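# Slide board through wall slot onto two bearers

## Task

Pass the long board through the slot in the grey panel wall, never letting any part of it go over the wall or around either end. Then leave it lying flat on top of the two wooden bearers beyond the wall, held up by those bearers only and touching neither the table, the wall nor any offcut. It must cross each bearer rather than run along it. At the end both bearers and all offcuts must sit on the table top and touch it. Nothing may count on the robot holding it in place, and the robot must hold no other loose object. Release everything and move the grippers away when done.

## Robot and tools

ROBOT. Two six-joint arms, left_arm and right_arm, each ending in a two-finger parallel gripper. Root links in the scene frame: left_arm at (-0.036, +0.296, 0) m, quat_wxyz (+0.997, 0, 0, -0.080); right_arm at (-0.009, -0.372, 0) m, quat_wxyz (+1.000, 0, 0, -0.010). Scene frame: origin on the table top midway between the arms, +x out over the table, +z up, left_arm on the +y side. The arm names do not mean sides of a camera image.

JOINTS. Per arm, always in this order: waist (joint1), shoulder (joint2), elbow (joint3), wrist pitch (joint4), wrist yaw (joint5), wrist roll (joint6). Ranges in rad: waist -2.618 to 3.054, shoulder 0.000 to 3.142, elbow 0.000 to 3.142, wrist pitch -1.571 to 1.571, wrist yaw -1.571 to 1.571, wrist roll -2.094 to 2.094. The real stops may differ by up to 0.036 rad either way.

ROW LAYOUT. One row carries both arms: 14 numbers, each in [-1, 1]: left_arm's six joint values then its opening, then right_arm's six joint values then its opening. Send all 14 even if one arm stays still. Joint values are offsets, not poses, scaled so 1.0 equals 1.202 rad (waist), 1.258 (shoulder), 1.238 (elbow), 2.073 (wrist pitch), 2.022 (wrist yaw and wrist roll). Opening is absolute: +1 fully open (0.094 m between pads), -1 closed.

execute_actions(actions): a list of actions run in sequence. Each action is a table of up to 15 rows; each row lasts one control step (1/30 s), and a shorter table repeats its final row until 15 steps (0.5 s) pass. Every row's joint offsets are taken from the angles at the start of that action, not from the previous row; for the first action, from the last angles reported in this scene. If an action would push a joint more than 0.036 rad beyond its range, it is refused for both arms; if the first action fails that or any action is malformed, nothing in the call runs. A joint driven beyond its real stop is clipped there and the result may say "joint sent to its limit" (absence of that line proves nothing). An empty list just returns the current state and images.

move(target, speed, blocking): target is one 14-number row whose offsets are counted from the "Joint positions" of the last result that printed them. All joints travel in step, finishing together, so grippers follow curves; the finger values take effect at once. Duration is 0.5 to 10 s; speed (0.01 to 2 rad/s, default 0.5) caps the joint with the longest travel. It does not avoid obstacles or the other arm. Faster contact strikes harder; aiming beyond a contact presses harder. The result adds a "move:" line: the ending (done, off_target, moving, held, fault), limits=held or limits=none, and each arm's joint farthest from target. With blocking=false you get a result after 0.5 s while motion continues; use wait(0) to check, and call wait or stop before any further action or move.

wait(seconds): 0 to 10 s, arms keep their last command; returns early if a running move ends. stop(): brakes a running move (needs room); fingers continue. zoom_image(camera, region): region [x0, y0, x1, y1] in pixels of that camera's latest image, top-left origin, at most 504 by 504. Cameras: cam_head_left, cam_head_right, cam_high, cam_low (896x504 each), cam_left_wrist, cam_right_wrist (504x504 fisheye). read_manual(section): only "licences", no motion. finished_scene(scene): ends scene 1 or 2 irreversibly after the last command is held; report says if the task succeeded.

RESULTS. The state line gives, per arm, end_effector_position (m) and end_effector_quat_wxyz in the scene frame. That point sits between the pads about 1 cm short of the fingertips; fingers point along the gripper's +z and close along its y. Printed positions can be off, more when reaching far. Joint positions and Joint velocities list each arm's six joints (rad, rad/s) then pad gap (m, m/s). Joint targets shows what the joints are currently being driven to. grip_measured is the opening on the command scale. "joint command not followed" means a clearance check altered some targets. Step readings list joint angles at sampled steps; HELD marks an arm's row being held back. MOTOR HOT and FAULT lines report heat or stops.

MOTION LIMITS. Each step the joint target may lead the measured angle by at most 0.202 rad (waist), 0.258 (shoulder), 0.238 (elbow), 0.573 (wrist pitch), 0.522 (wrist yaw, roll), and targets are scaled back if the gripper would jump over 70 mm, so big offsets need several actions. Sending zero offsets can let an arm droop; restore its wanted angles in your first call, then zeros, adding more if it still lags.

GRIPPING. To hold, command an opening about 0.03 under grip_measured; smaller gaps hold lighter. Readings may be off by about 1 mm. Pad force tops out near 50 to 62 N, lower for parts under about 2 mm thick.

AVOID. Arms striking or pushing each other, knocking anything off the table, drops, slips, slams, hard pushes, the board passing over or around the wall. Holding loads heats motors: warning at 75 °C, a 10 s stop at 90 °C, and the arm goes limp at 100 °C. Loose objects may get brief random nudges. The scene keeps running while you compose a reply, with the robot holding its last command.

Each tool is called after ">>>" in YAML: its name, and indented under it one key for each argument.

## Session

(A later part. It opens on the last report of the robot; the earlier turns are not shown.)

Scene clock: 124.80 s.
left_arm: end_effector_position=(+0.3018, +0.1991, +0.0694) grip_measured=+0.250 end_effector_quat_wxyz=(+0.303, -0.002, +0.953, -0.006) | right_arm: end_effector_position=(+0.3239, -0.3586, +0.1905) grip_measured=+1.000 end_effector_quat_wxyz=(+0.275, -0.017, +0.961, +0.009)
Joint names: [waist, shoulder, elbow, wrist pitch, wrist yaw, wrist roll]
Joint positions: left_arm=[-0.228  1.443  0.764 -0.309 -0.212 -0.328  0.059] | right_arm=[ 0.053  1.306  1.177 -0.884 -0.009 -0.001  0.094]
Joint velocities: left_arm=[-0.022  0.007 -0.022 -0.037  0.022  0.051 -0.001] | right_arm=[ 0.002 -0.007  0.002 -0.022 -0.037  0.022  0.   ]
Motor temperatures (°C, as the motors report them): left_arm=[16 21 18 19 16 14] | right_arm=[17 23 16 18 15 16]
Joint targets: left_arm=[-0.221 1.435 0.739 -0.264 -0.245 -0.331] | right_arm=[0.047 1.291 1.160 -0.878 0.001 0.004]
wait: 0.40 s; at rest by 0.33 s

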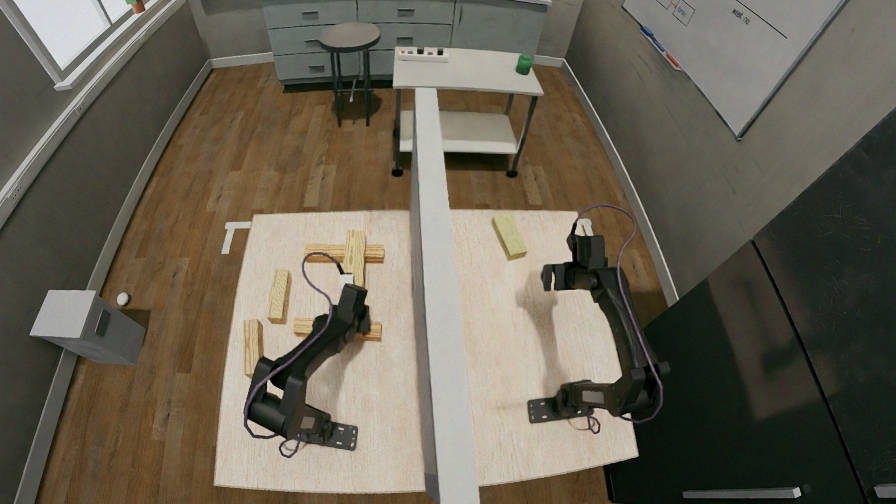

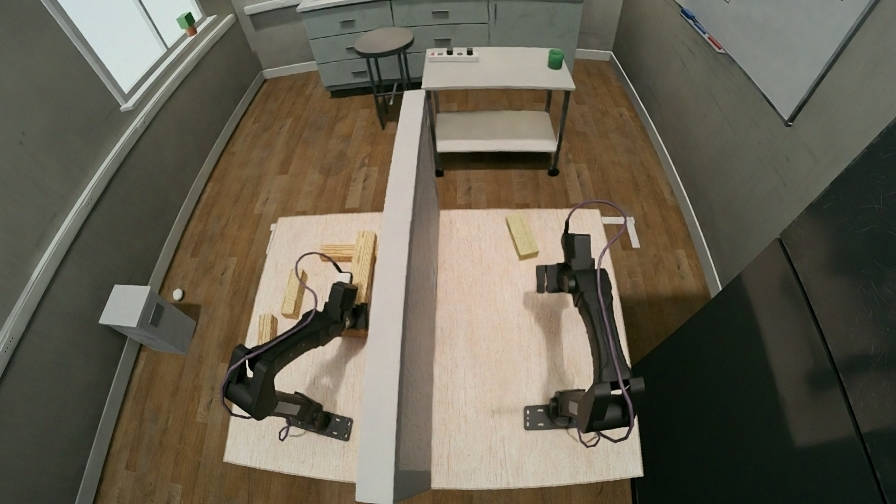

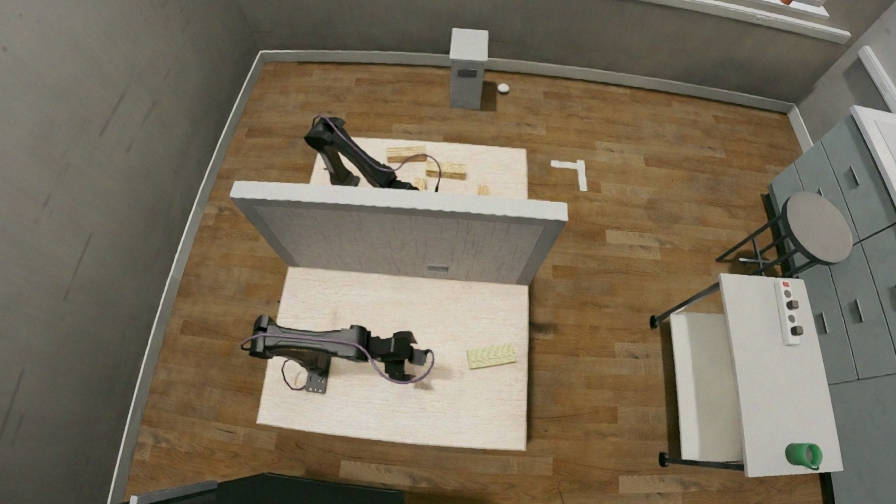

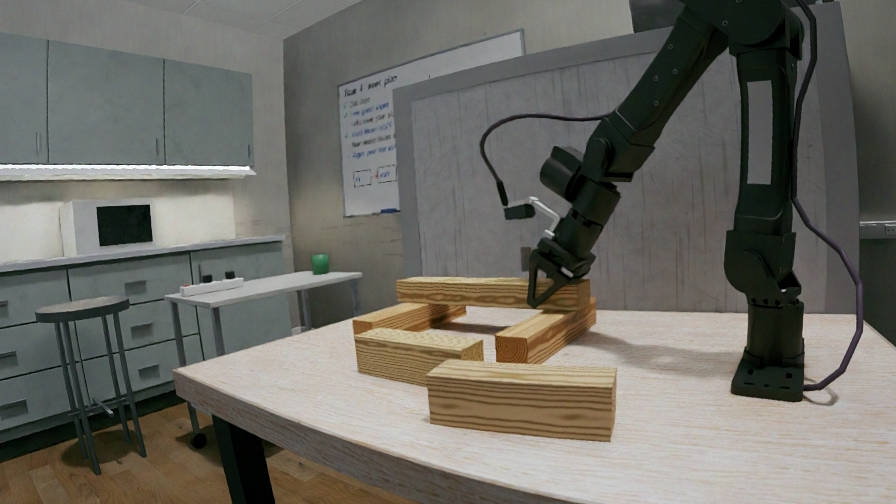

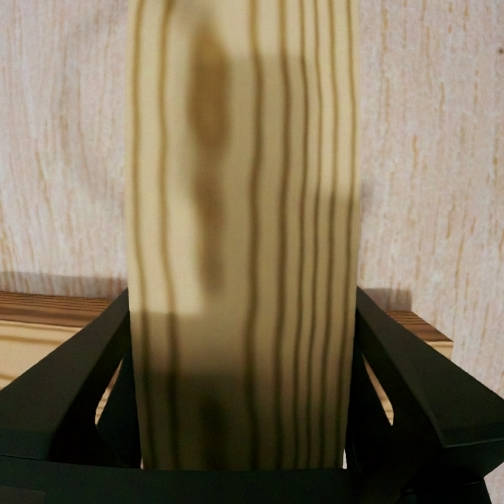

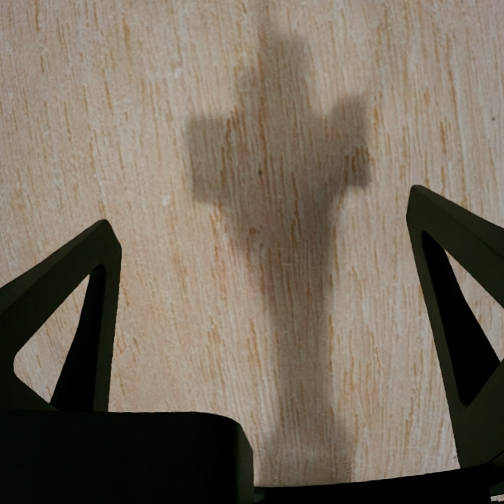

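>>> execute_actions:
  actions:
    - [[0.0055,-0.0064,-0.0175,0.0185,-0.0148,-0.0015,0.05,-0.0050,-0.0119,-0.0137,0.0029,0.0049,0.0025,1],[0.0050,-0.0064,-0.0148,0.0150,-0.0132,-0.0015,0.05,-0.0050,-0.0119,-0.0137,0.0029,0.0049,0.0025,1],[0.0045,-0.0064,-0.0121,0.0115,-0.0116,-0.0015,0.05,-0.0050,-0.0119,-0.0137,0.0029,0.0049,0.0025,1],[0.0040,-0.0064,-0.0094,0.0080,-0.0100,-0.0015,0.05,-0.0050,-0.0119,-0.0137,0.0029,0.0049,0.0025,1],[0.0035,-0.0064,-0.0067,0.0045,-0.0085,-0.0015,0.05,-0.0050,-0.0119,-0.0137,0.0029,0.0049,0.0025,1],[0.0030,-0.0064,-0.0040,0.0010,-0.0070,-0.0015,0.05,-0.0050,-0.0119,-0.0137,0.0029,0.0049,0.0025,1],[0.0030,-0.0064,-0.0040,-0.0025,-0.0055,-0.0015,0.05,-0.0050,-0.0119,-0.0137,0.0029,0.0049,0.0025,1],[0.0030,-0.0064,-0.0040,-0.0053,-0.0040,-0.0015,0.05,-0.0050,-0.0119,-0.0137,0.0029,0.0049,0.0025,1],[0.0030,-0.0064,-0.0040,-0.0053,-0.0040,-0.0015,0.05,-0.0050,-0.0119,-0.0137,0.0029,0.0049,0.0025,1],[0.0030,-0.0064,-0.0040,-0.0053,-0.0040,-0.0015,0.05,-0.0050,-0.0119,-0.0137,0.0029,0.0049,0.0025,1],[0.0030,-0.0064,-0.0040,-0.0053,-0.0040,-0.0015,0.05,-0.0050,-0.0119,-0.0137,0.0029,0.0049,0.0025,1],[0.0030,-0.0064,-0.0040,-0.0053,-0.0040,-0.0015,0.4,-0.0050,-0.0119,-0.0137,0.0029,0.0049,0.0025,1],[0.0030,-0.0064,-0.0040,-0.0053,-0.0040,-0.0015,0.7,-0.0050,-0.0119,-0.0137,0.0029,0.0049,0.0025,1],[0.0030,-0.0064,-0.0040,-0.0053,-0.0040,-0.0015,1,-0.0050,-0.0119,-0.0137,0.0029,0.0049,0.0025,1],[0.0030,-0.0064,-0.0040,-0.0053,-0.0040,-0.0015,1,-0.0050,-0.0119,-0.0137,0.0029,0.0049,0.0025,1]]

>>> zoom_image:
  camera: "cam_low"
  region: [350, 240, 630, 360]

Scene clock: 125.93 s.
left_arm: end_effector_position=(+0.3012, +0.1993, +0.0690) grip_measured=+0.957 end_effector_quat_wxyz=(+0.302, -0.002, +0.953, -0.005) | right_arm: end_effector_position=(+0.3239, -0.3586, +0.1905) grip_measured=+1.000 end_effector_quat_wxyz=(+0.275, -0.017, +0.961, +0.009)
Joint names: [waist, shoulder, elbow, wrist pitch, wrist yaw, wrist roll]
Joint positions: left_arm=[-0.228  1.443  0.764 -0.312 -0.212 -0.329  0.092] | right_arm=[ 0.053  1.306  1.177 -0.884 -0.009 -0.001  0.094]
Joint velocities: left_arm=[-0.022  0.002  0.002 -0.051  0.037  0.007  0.092] | right_arm=[-0.017 -0.012 -0.017 -0.007 -0.007 -0.007  0.   ]
Motor temperatures (°C, as the motors report them): left_arm=[16 21 18 19 16 14] | right_arm=[17 23 16 18 15 16]
Joint targets: left_arm=[-0.225 1.435 0.759 -0.320 -0.220 -0.332] | right_arm=[0.047 1.291 1.160 -0.878 0.001 0.004]
Step readings (joint positions):
0: left_arm=[-0.228 1.443 0.764 -0.309 -0.212 -0.328] | right_arm=[0.053 1.306 1.177 -0.884 -0.009 -0.001]
1: left_arm=[-0.228 1.443 0.764 -0.309 -0.212 -0.328] | right_arm=[0.053 1.306 1.177 -0.884 -0.009 -0.001]
2: left_arm=[-0.228 1.443 0.764 -0.309 -0.212 -0.328] | right_arm=[0.053 1.306 1.177 -0.884 -0.009 -0.001]
4: left_arm=[-0.228 1.443 0.764 -0.309 -0.212 -0.328] | right_arm=[0.053 1.306 1.177 -0.884 -0.009 -0.001]
8: left_arm=[-0.228 1.443 0.764 -0.310 -0.211 -0.328] | right_arm=[0.053 1.306 1.177 -0.884 -0.009 -0.001]
15: Joint positions above

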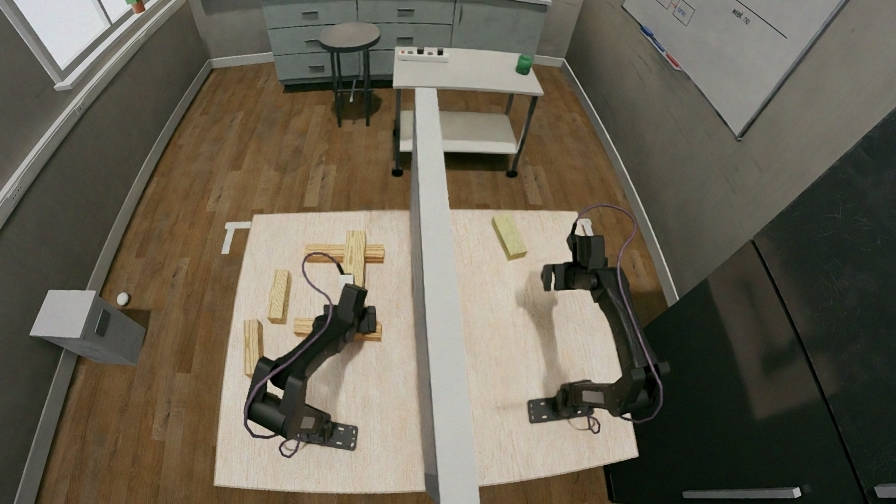

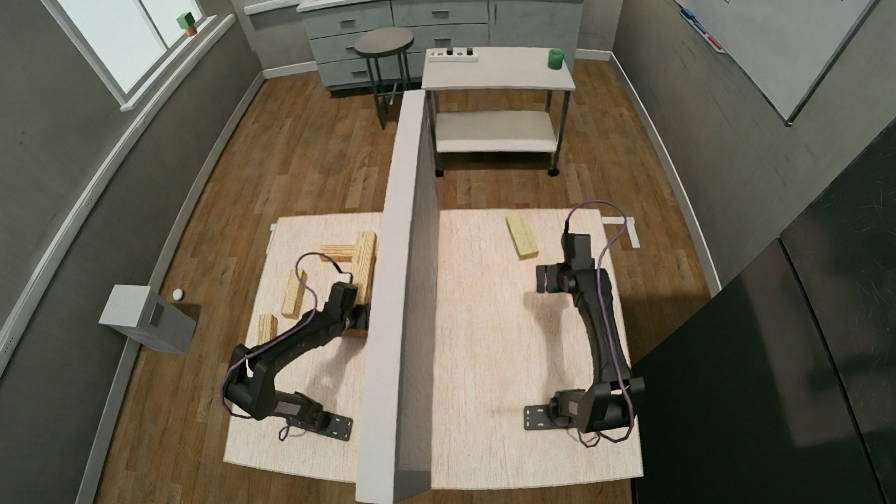

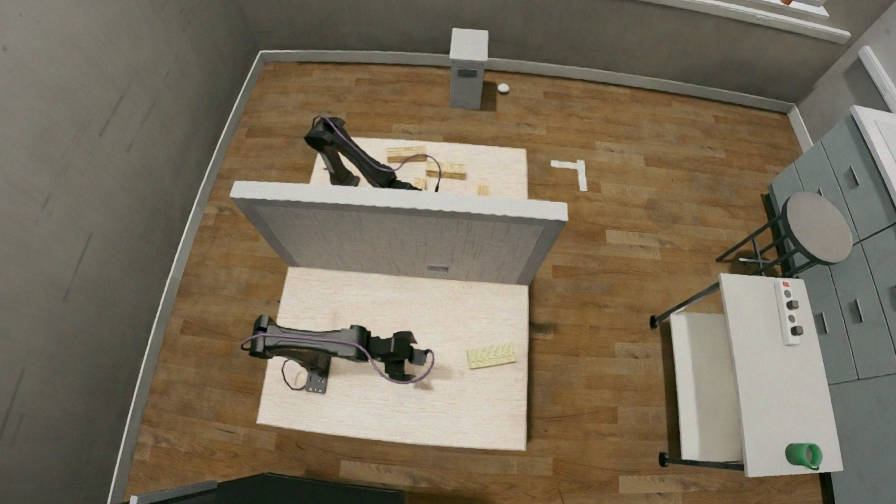

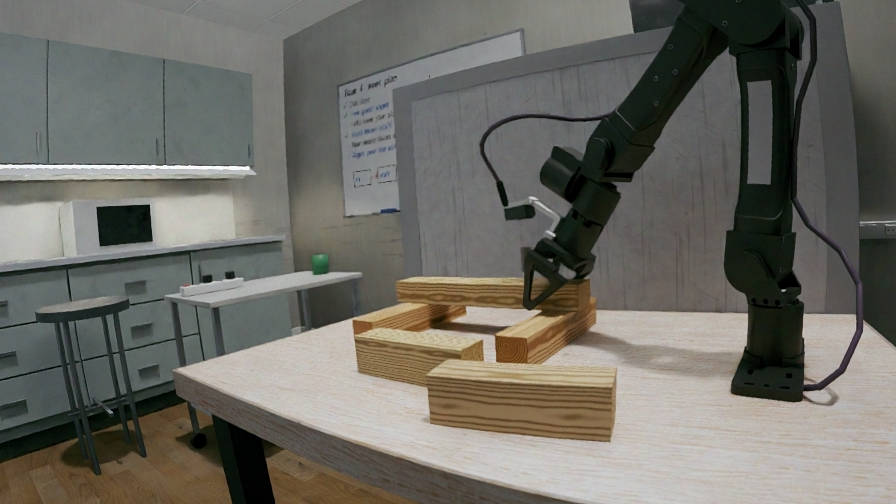

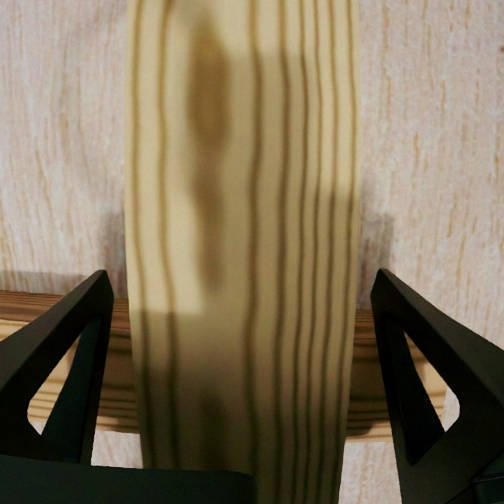

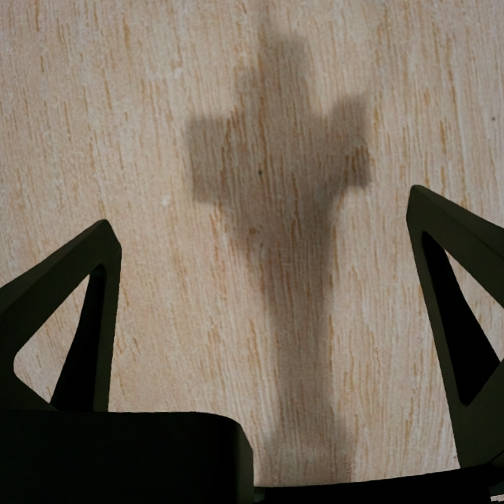

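Region (350, 240, 630, 360) of cam_low's 896x504 image, scaled by 1.800, with more detail than that image has; it fills the top 216 rows of this view, and the rest is white.

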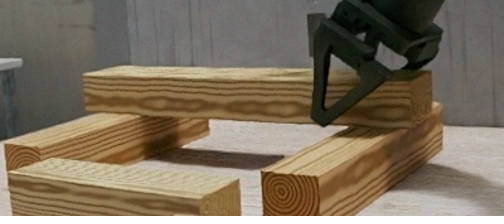

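>>> execute_actions:
  actions: []

Scene clock: 127.87 s.
left_arm: end_effector_position=(+0.3012, +0.1993, +0.0690) grip_measured=+1.000 end_effector_quat_wxyz=(+0.302, -0.002, +0.953, -0.005) | right_arm: end_effector_position=(+0.3239, -0.3586, +0.1905) grip_measured=+1.000 end_effector_quat_wxyz=(+0.275, -0.017, +0.961, +0.009)
Joint names: [waist, shoulder, elbow, wrist pitch, wrist yaw, wrist roll]
Joint positions: left_arm=[-0.228  1.443  0.764 -0.312 -0.212 -0.329  0.094] | right_arm=[ 0.053  1.306  1.177 -0.884 -0.009 -0.001  0.094]
Joint velocities: left_arm=[ 0.002 -0.002 -0.002 -0.11   0.007 -0.037  0.   ] | right_arm=[ 0.012  0.002  0.007  0.007 -0.007 -0.022  0.   ]
Motor temperatures (°C, as the motors report them): left_arm=[16 20 18 19 16 14] | right_arm=[17 23 16 19 15 16]
Joint targets: left_arm=[-0.225 1.435 0.759 -0.320 -0.220 -0.332] | right_arm=[0.047 1.291 1.160 -0.878 0.001 0.004]

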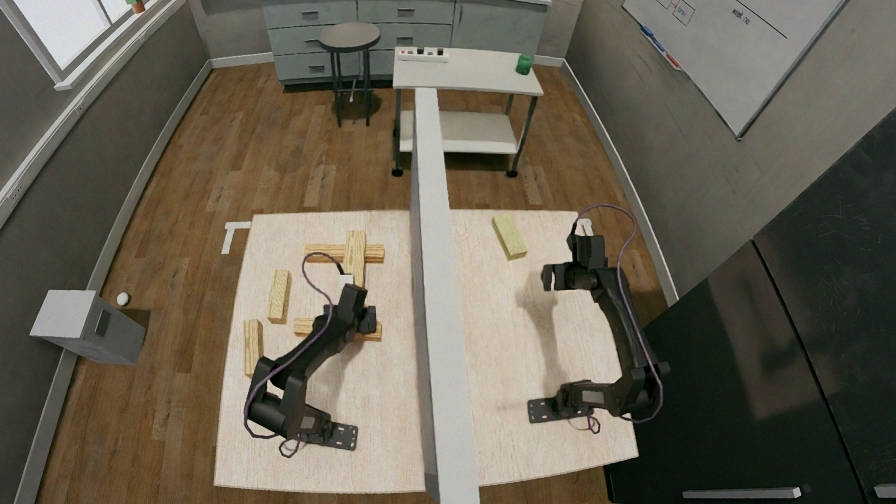

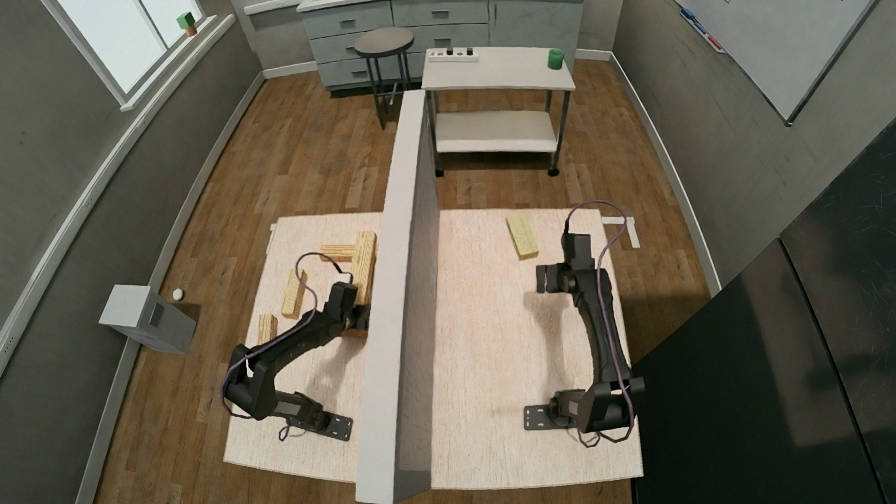

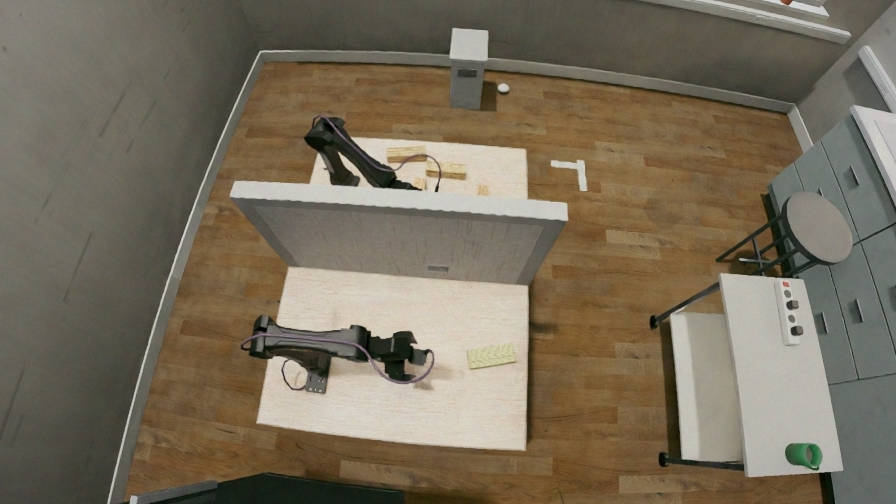

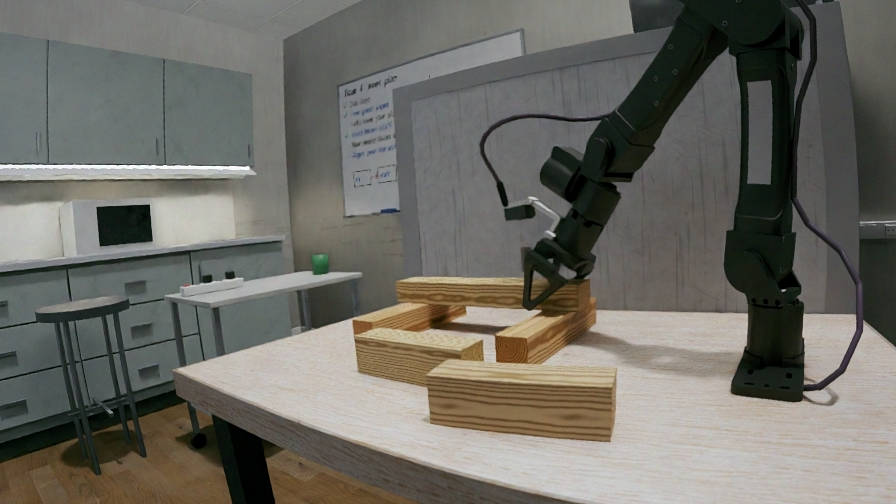

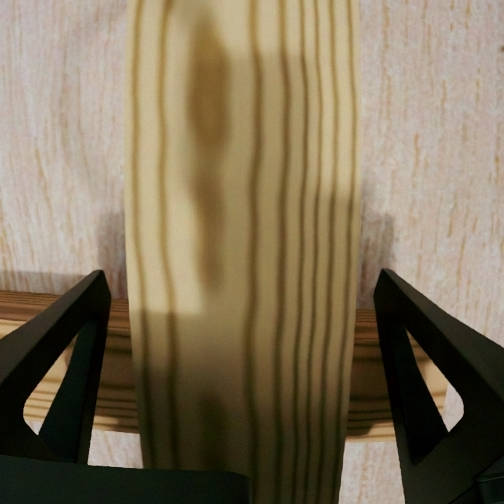

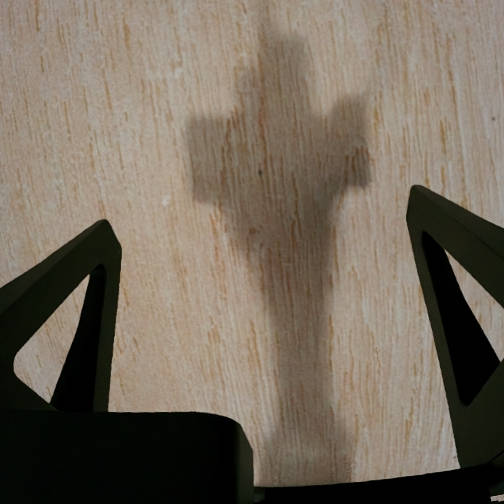

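>>> move:
  target: [0.0025, -0.27, -0.004, -0.004, -0.004, -0.0015, 1, -0.0050, -0.0119, -0.0137, 0.0029, 0.0049, 0.0025, 1]
  speed: 0.6

Scene clock: 129.03 s.
left_arm: end_effector_position=(+0.2998, +0.1999, +0.1745) grip_measured=+1.000 end_effector_quat_wxyz=(+0.438, -0.019, +0.897, -0.063) | right_arm: end_effector_position=(+0.3239, -0.3586, +0.1905) grip_measured=+1.000 end_effector_quat_wxyz=(+0.275, -0.017, +0.961, +0.009)
Joint names: [waist, shoulder, elbow, wrist pitch, wrist yaw, wrist roll]
Joint positions: left_arm=[-0.228  1.122  0.764 -0.315 -0.212 -0.329  0.094] | right_arm=[ 0.053  1.306  1.177 -0.884 -0.009 -0.001  0.094]
Joint velocities: left_arm=[ 0.002  0.007  0.007  0.081 -0.081 -0.007  0.   ] | right_arm=[ 0.002  0.007 -0.032 -0.007  0.007 -0.037  0.   ]
Motor temperatures (°C, as the motors report them): left_arm=[16 20 18 19 16 14] | right_arm=[17 23 16 19 15 16]
Joint targets: left_arm=[-0.225 1.103 0.759 -0.320 -0.220 -0.332] | right_arm=[0.047 1.291 1.160 -0.878 0.001 0.004]
move: done; limits=none; left_arm: farthest joint: the shoulder, 0.019 radians from its target (0.339 radians at the start); right_arm: farthest joint: the elbow, 0.017 radians from its target (0.017 radians at the start)

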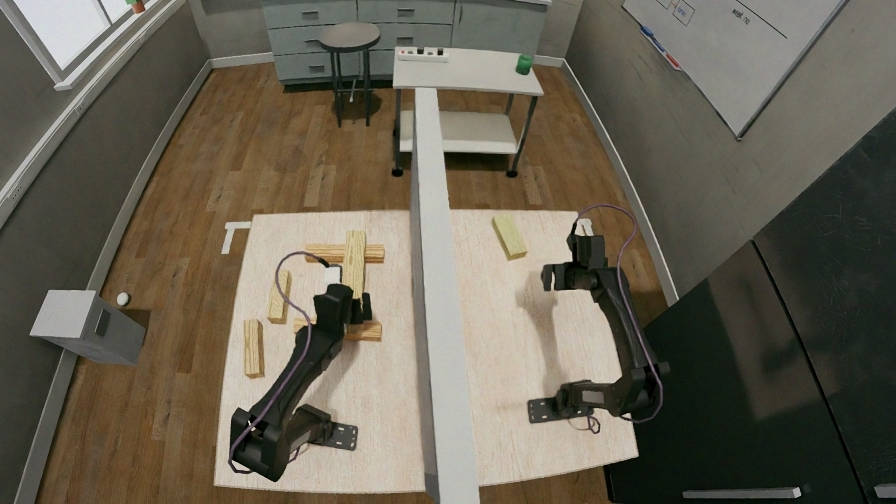

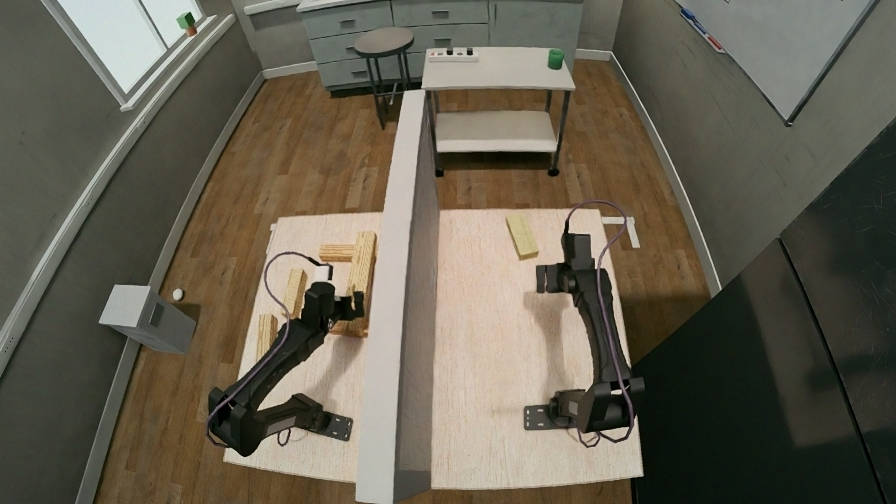

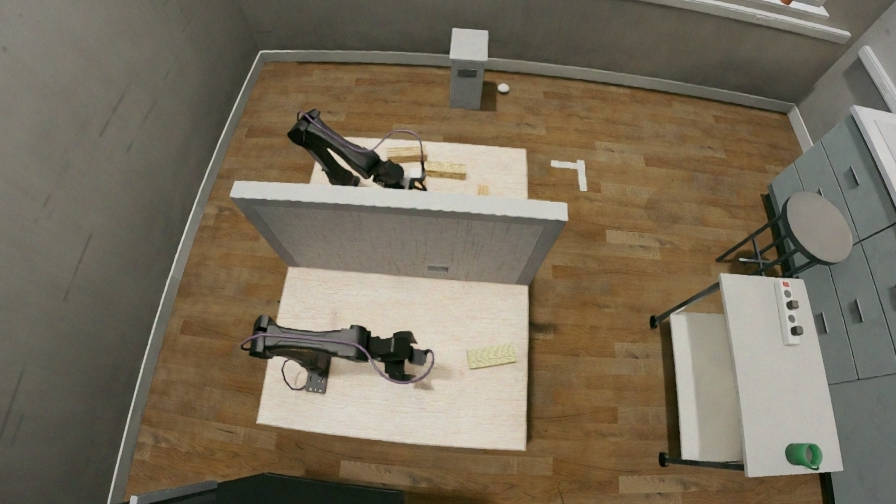

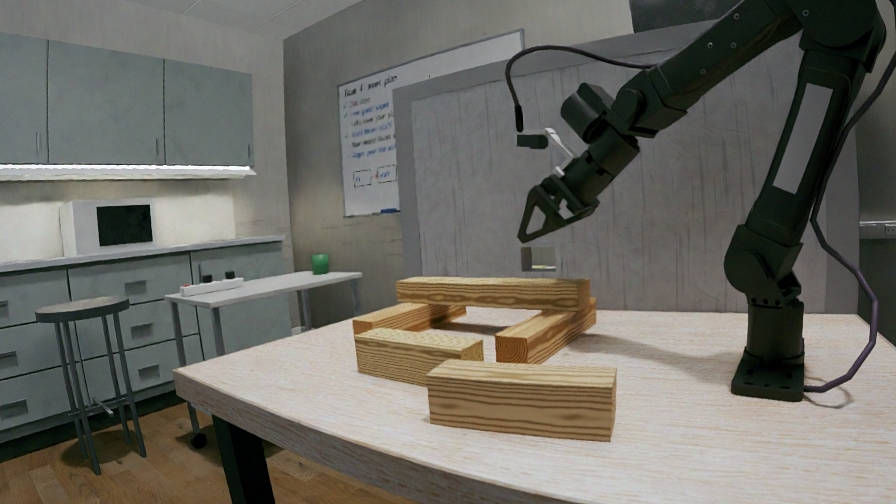

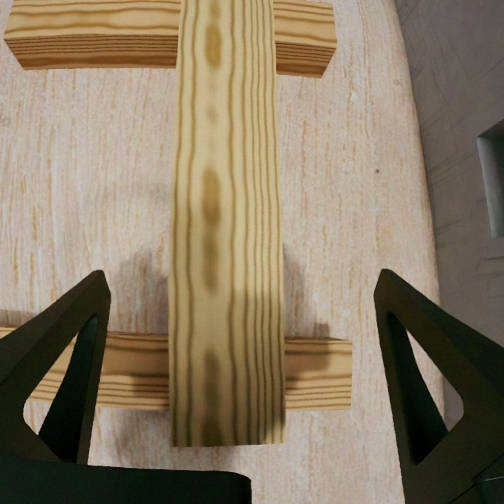

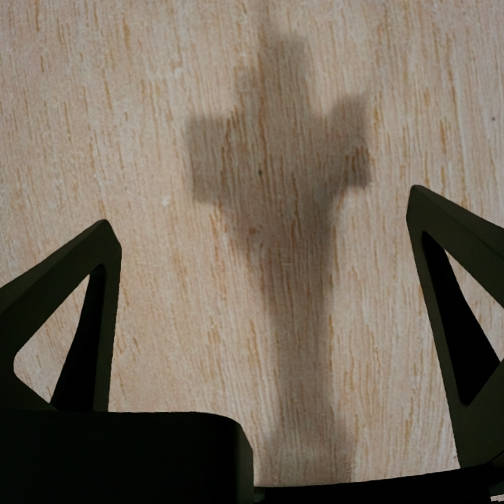

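The board is resting on both bearers and the arm is clear. Finishing scene 1.

>>> finished_scene:
  scene: 1

The scene is finished: the task was done.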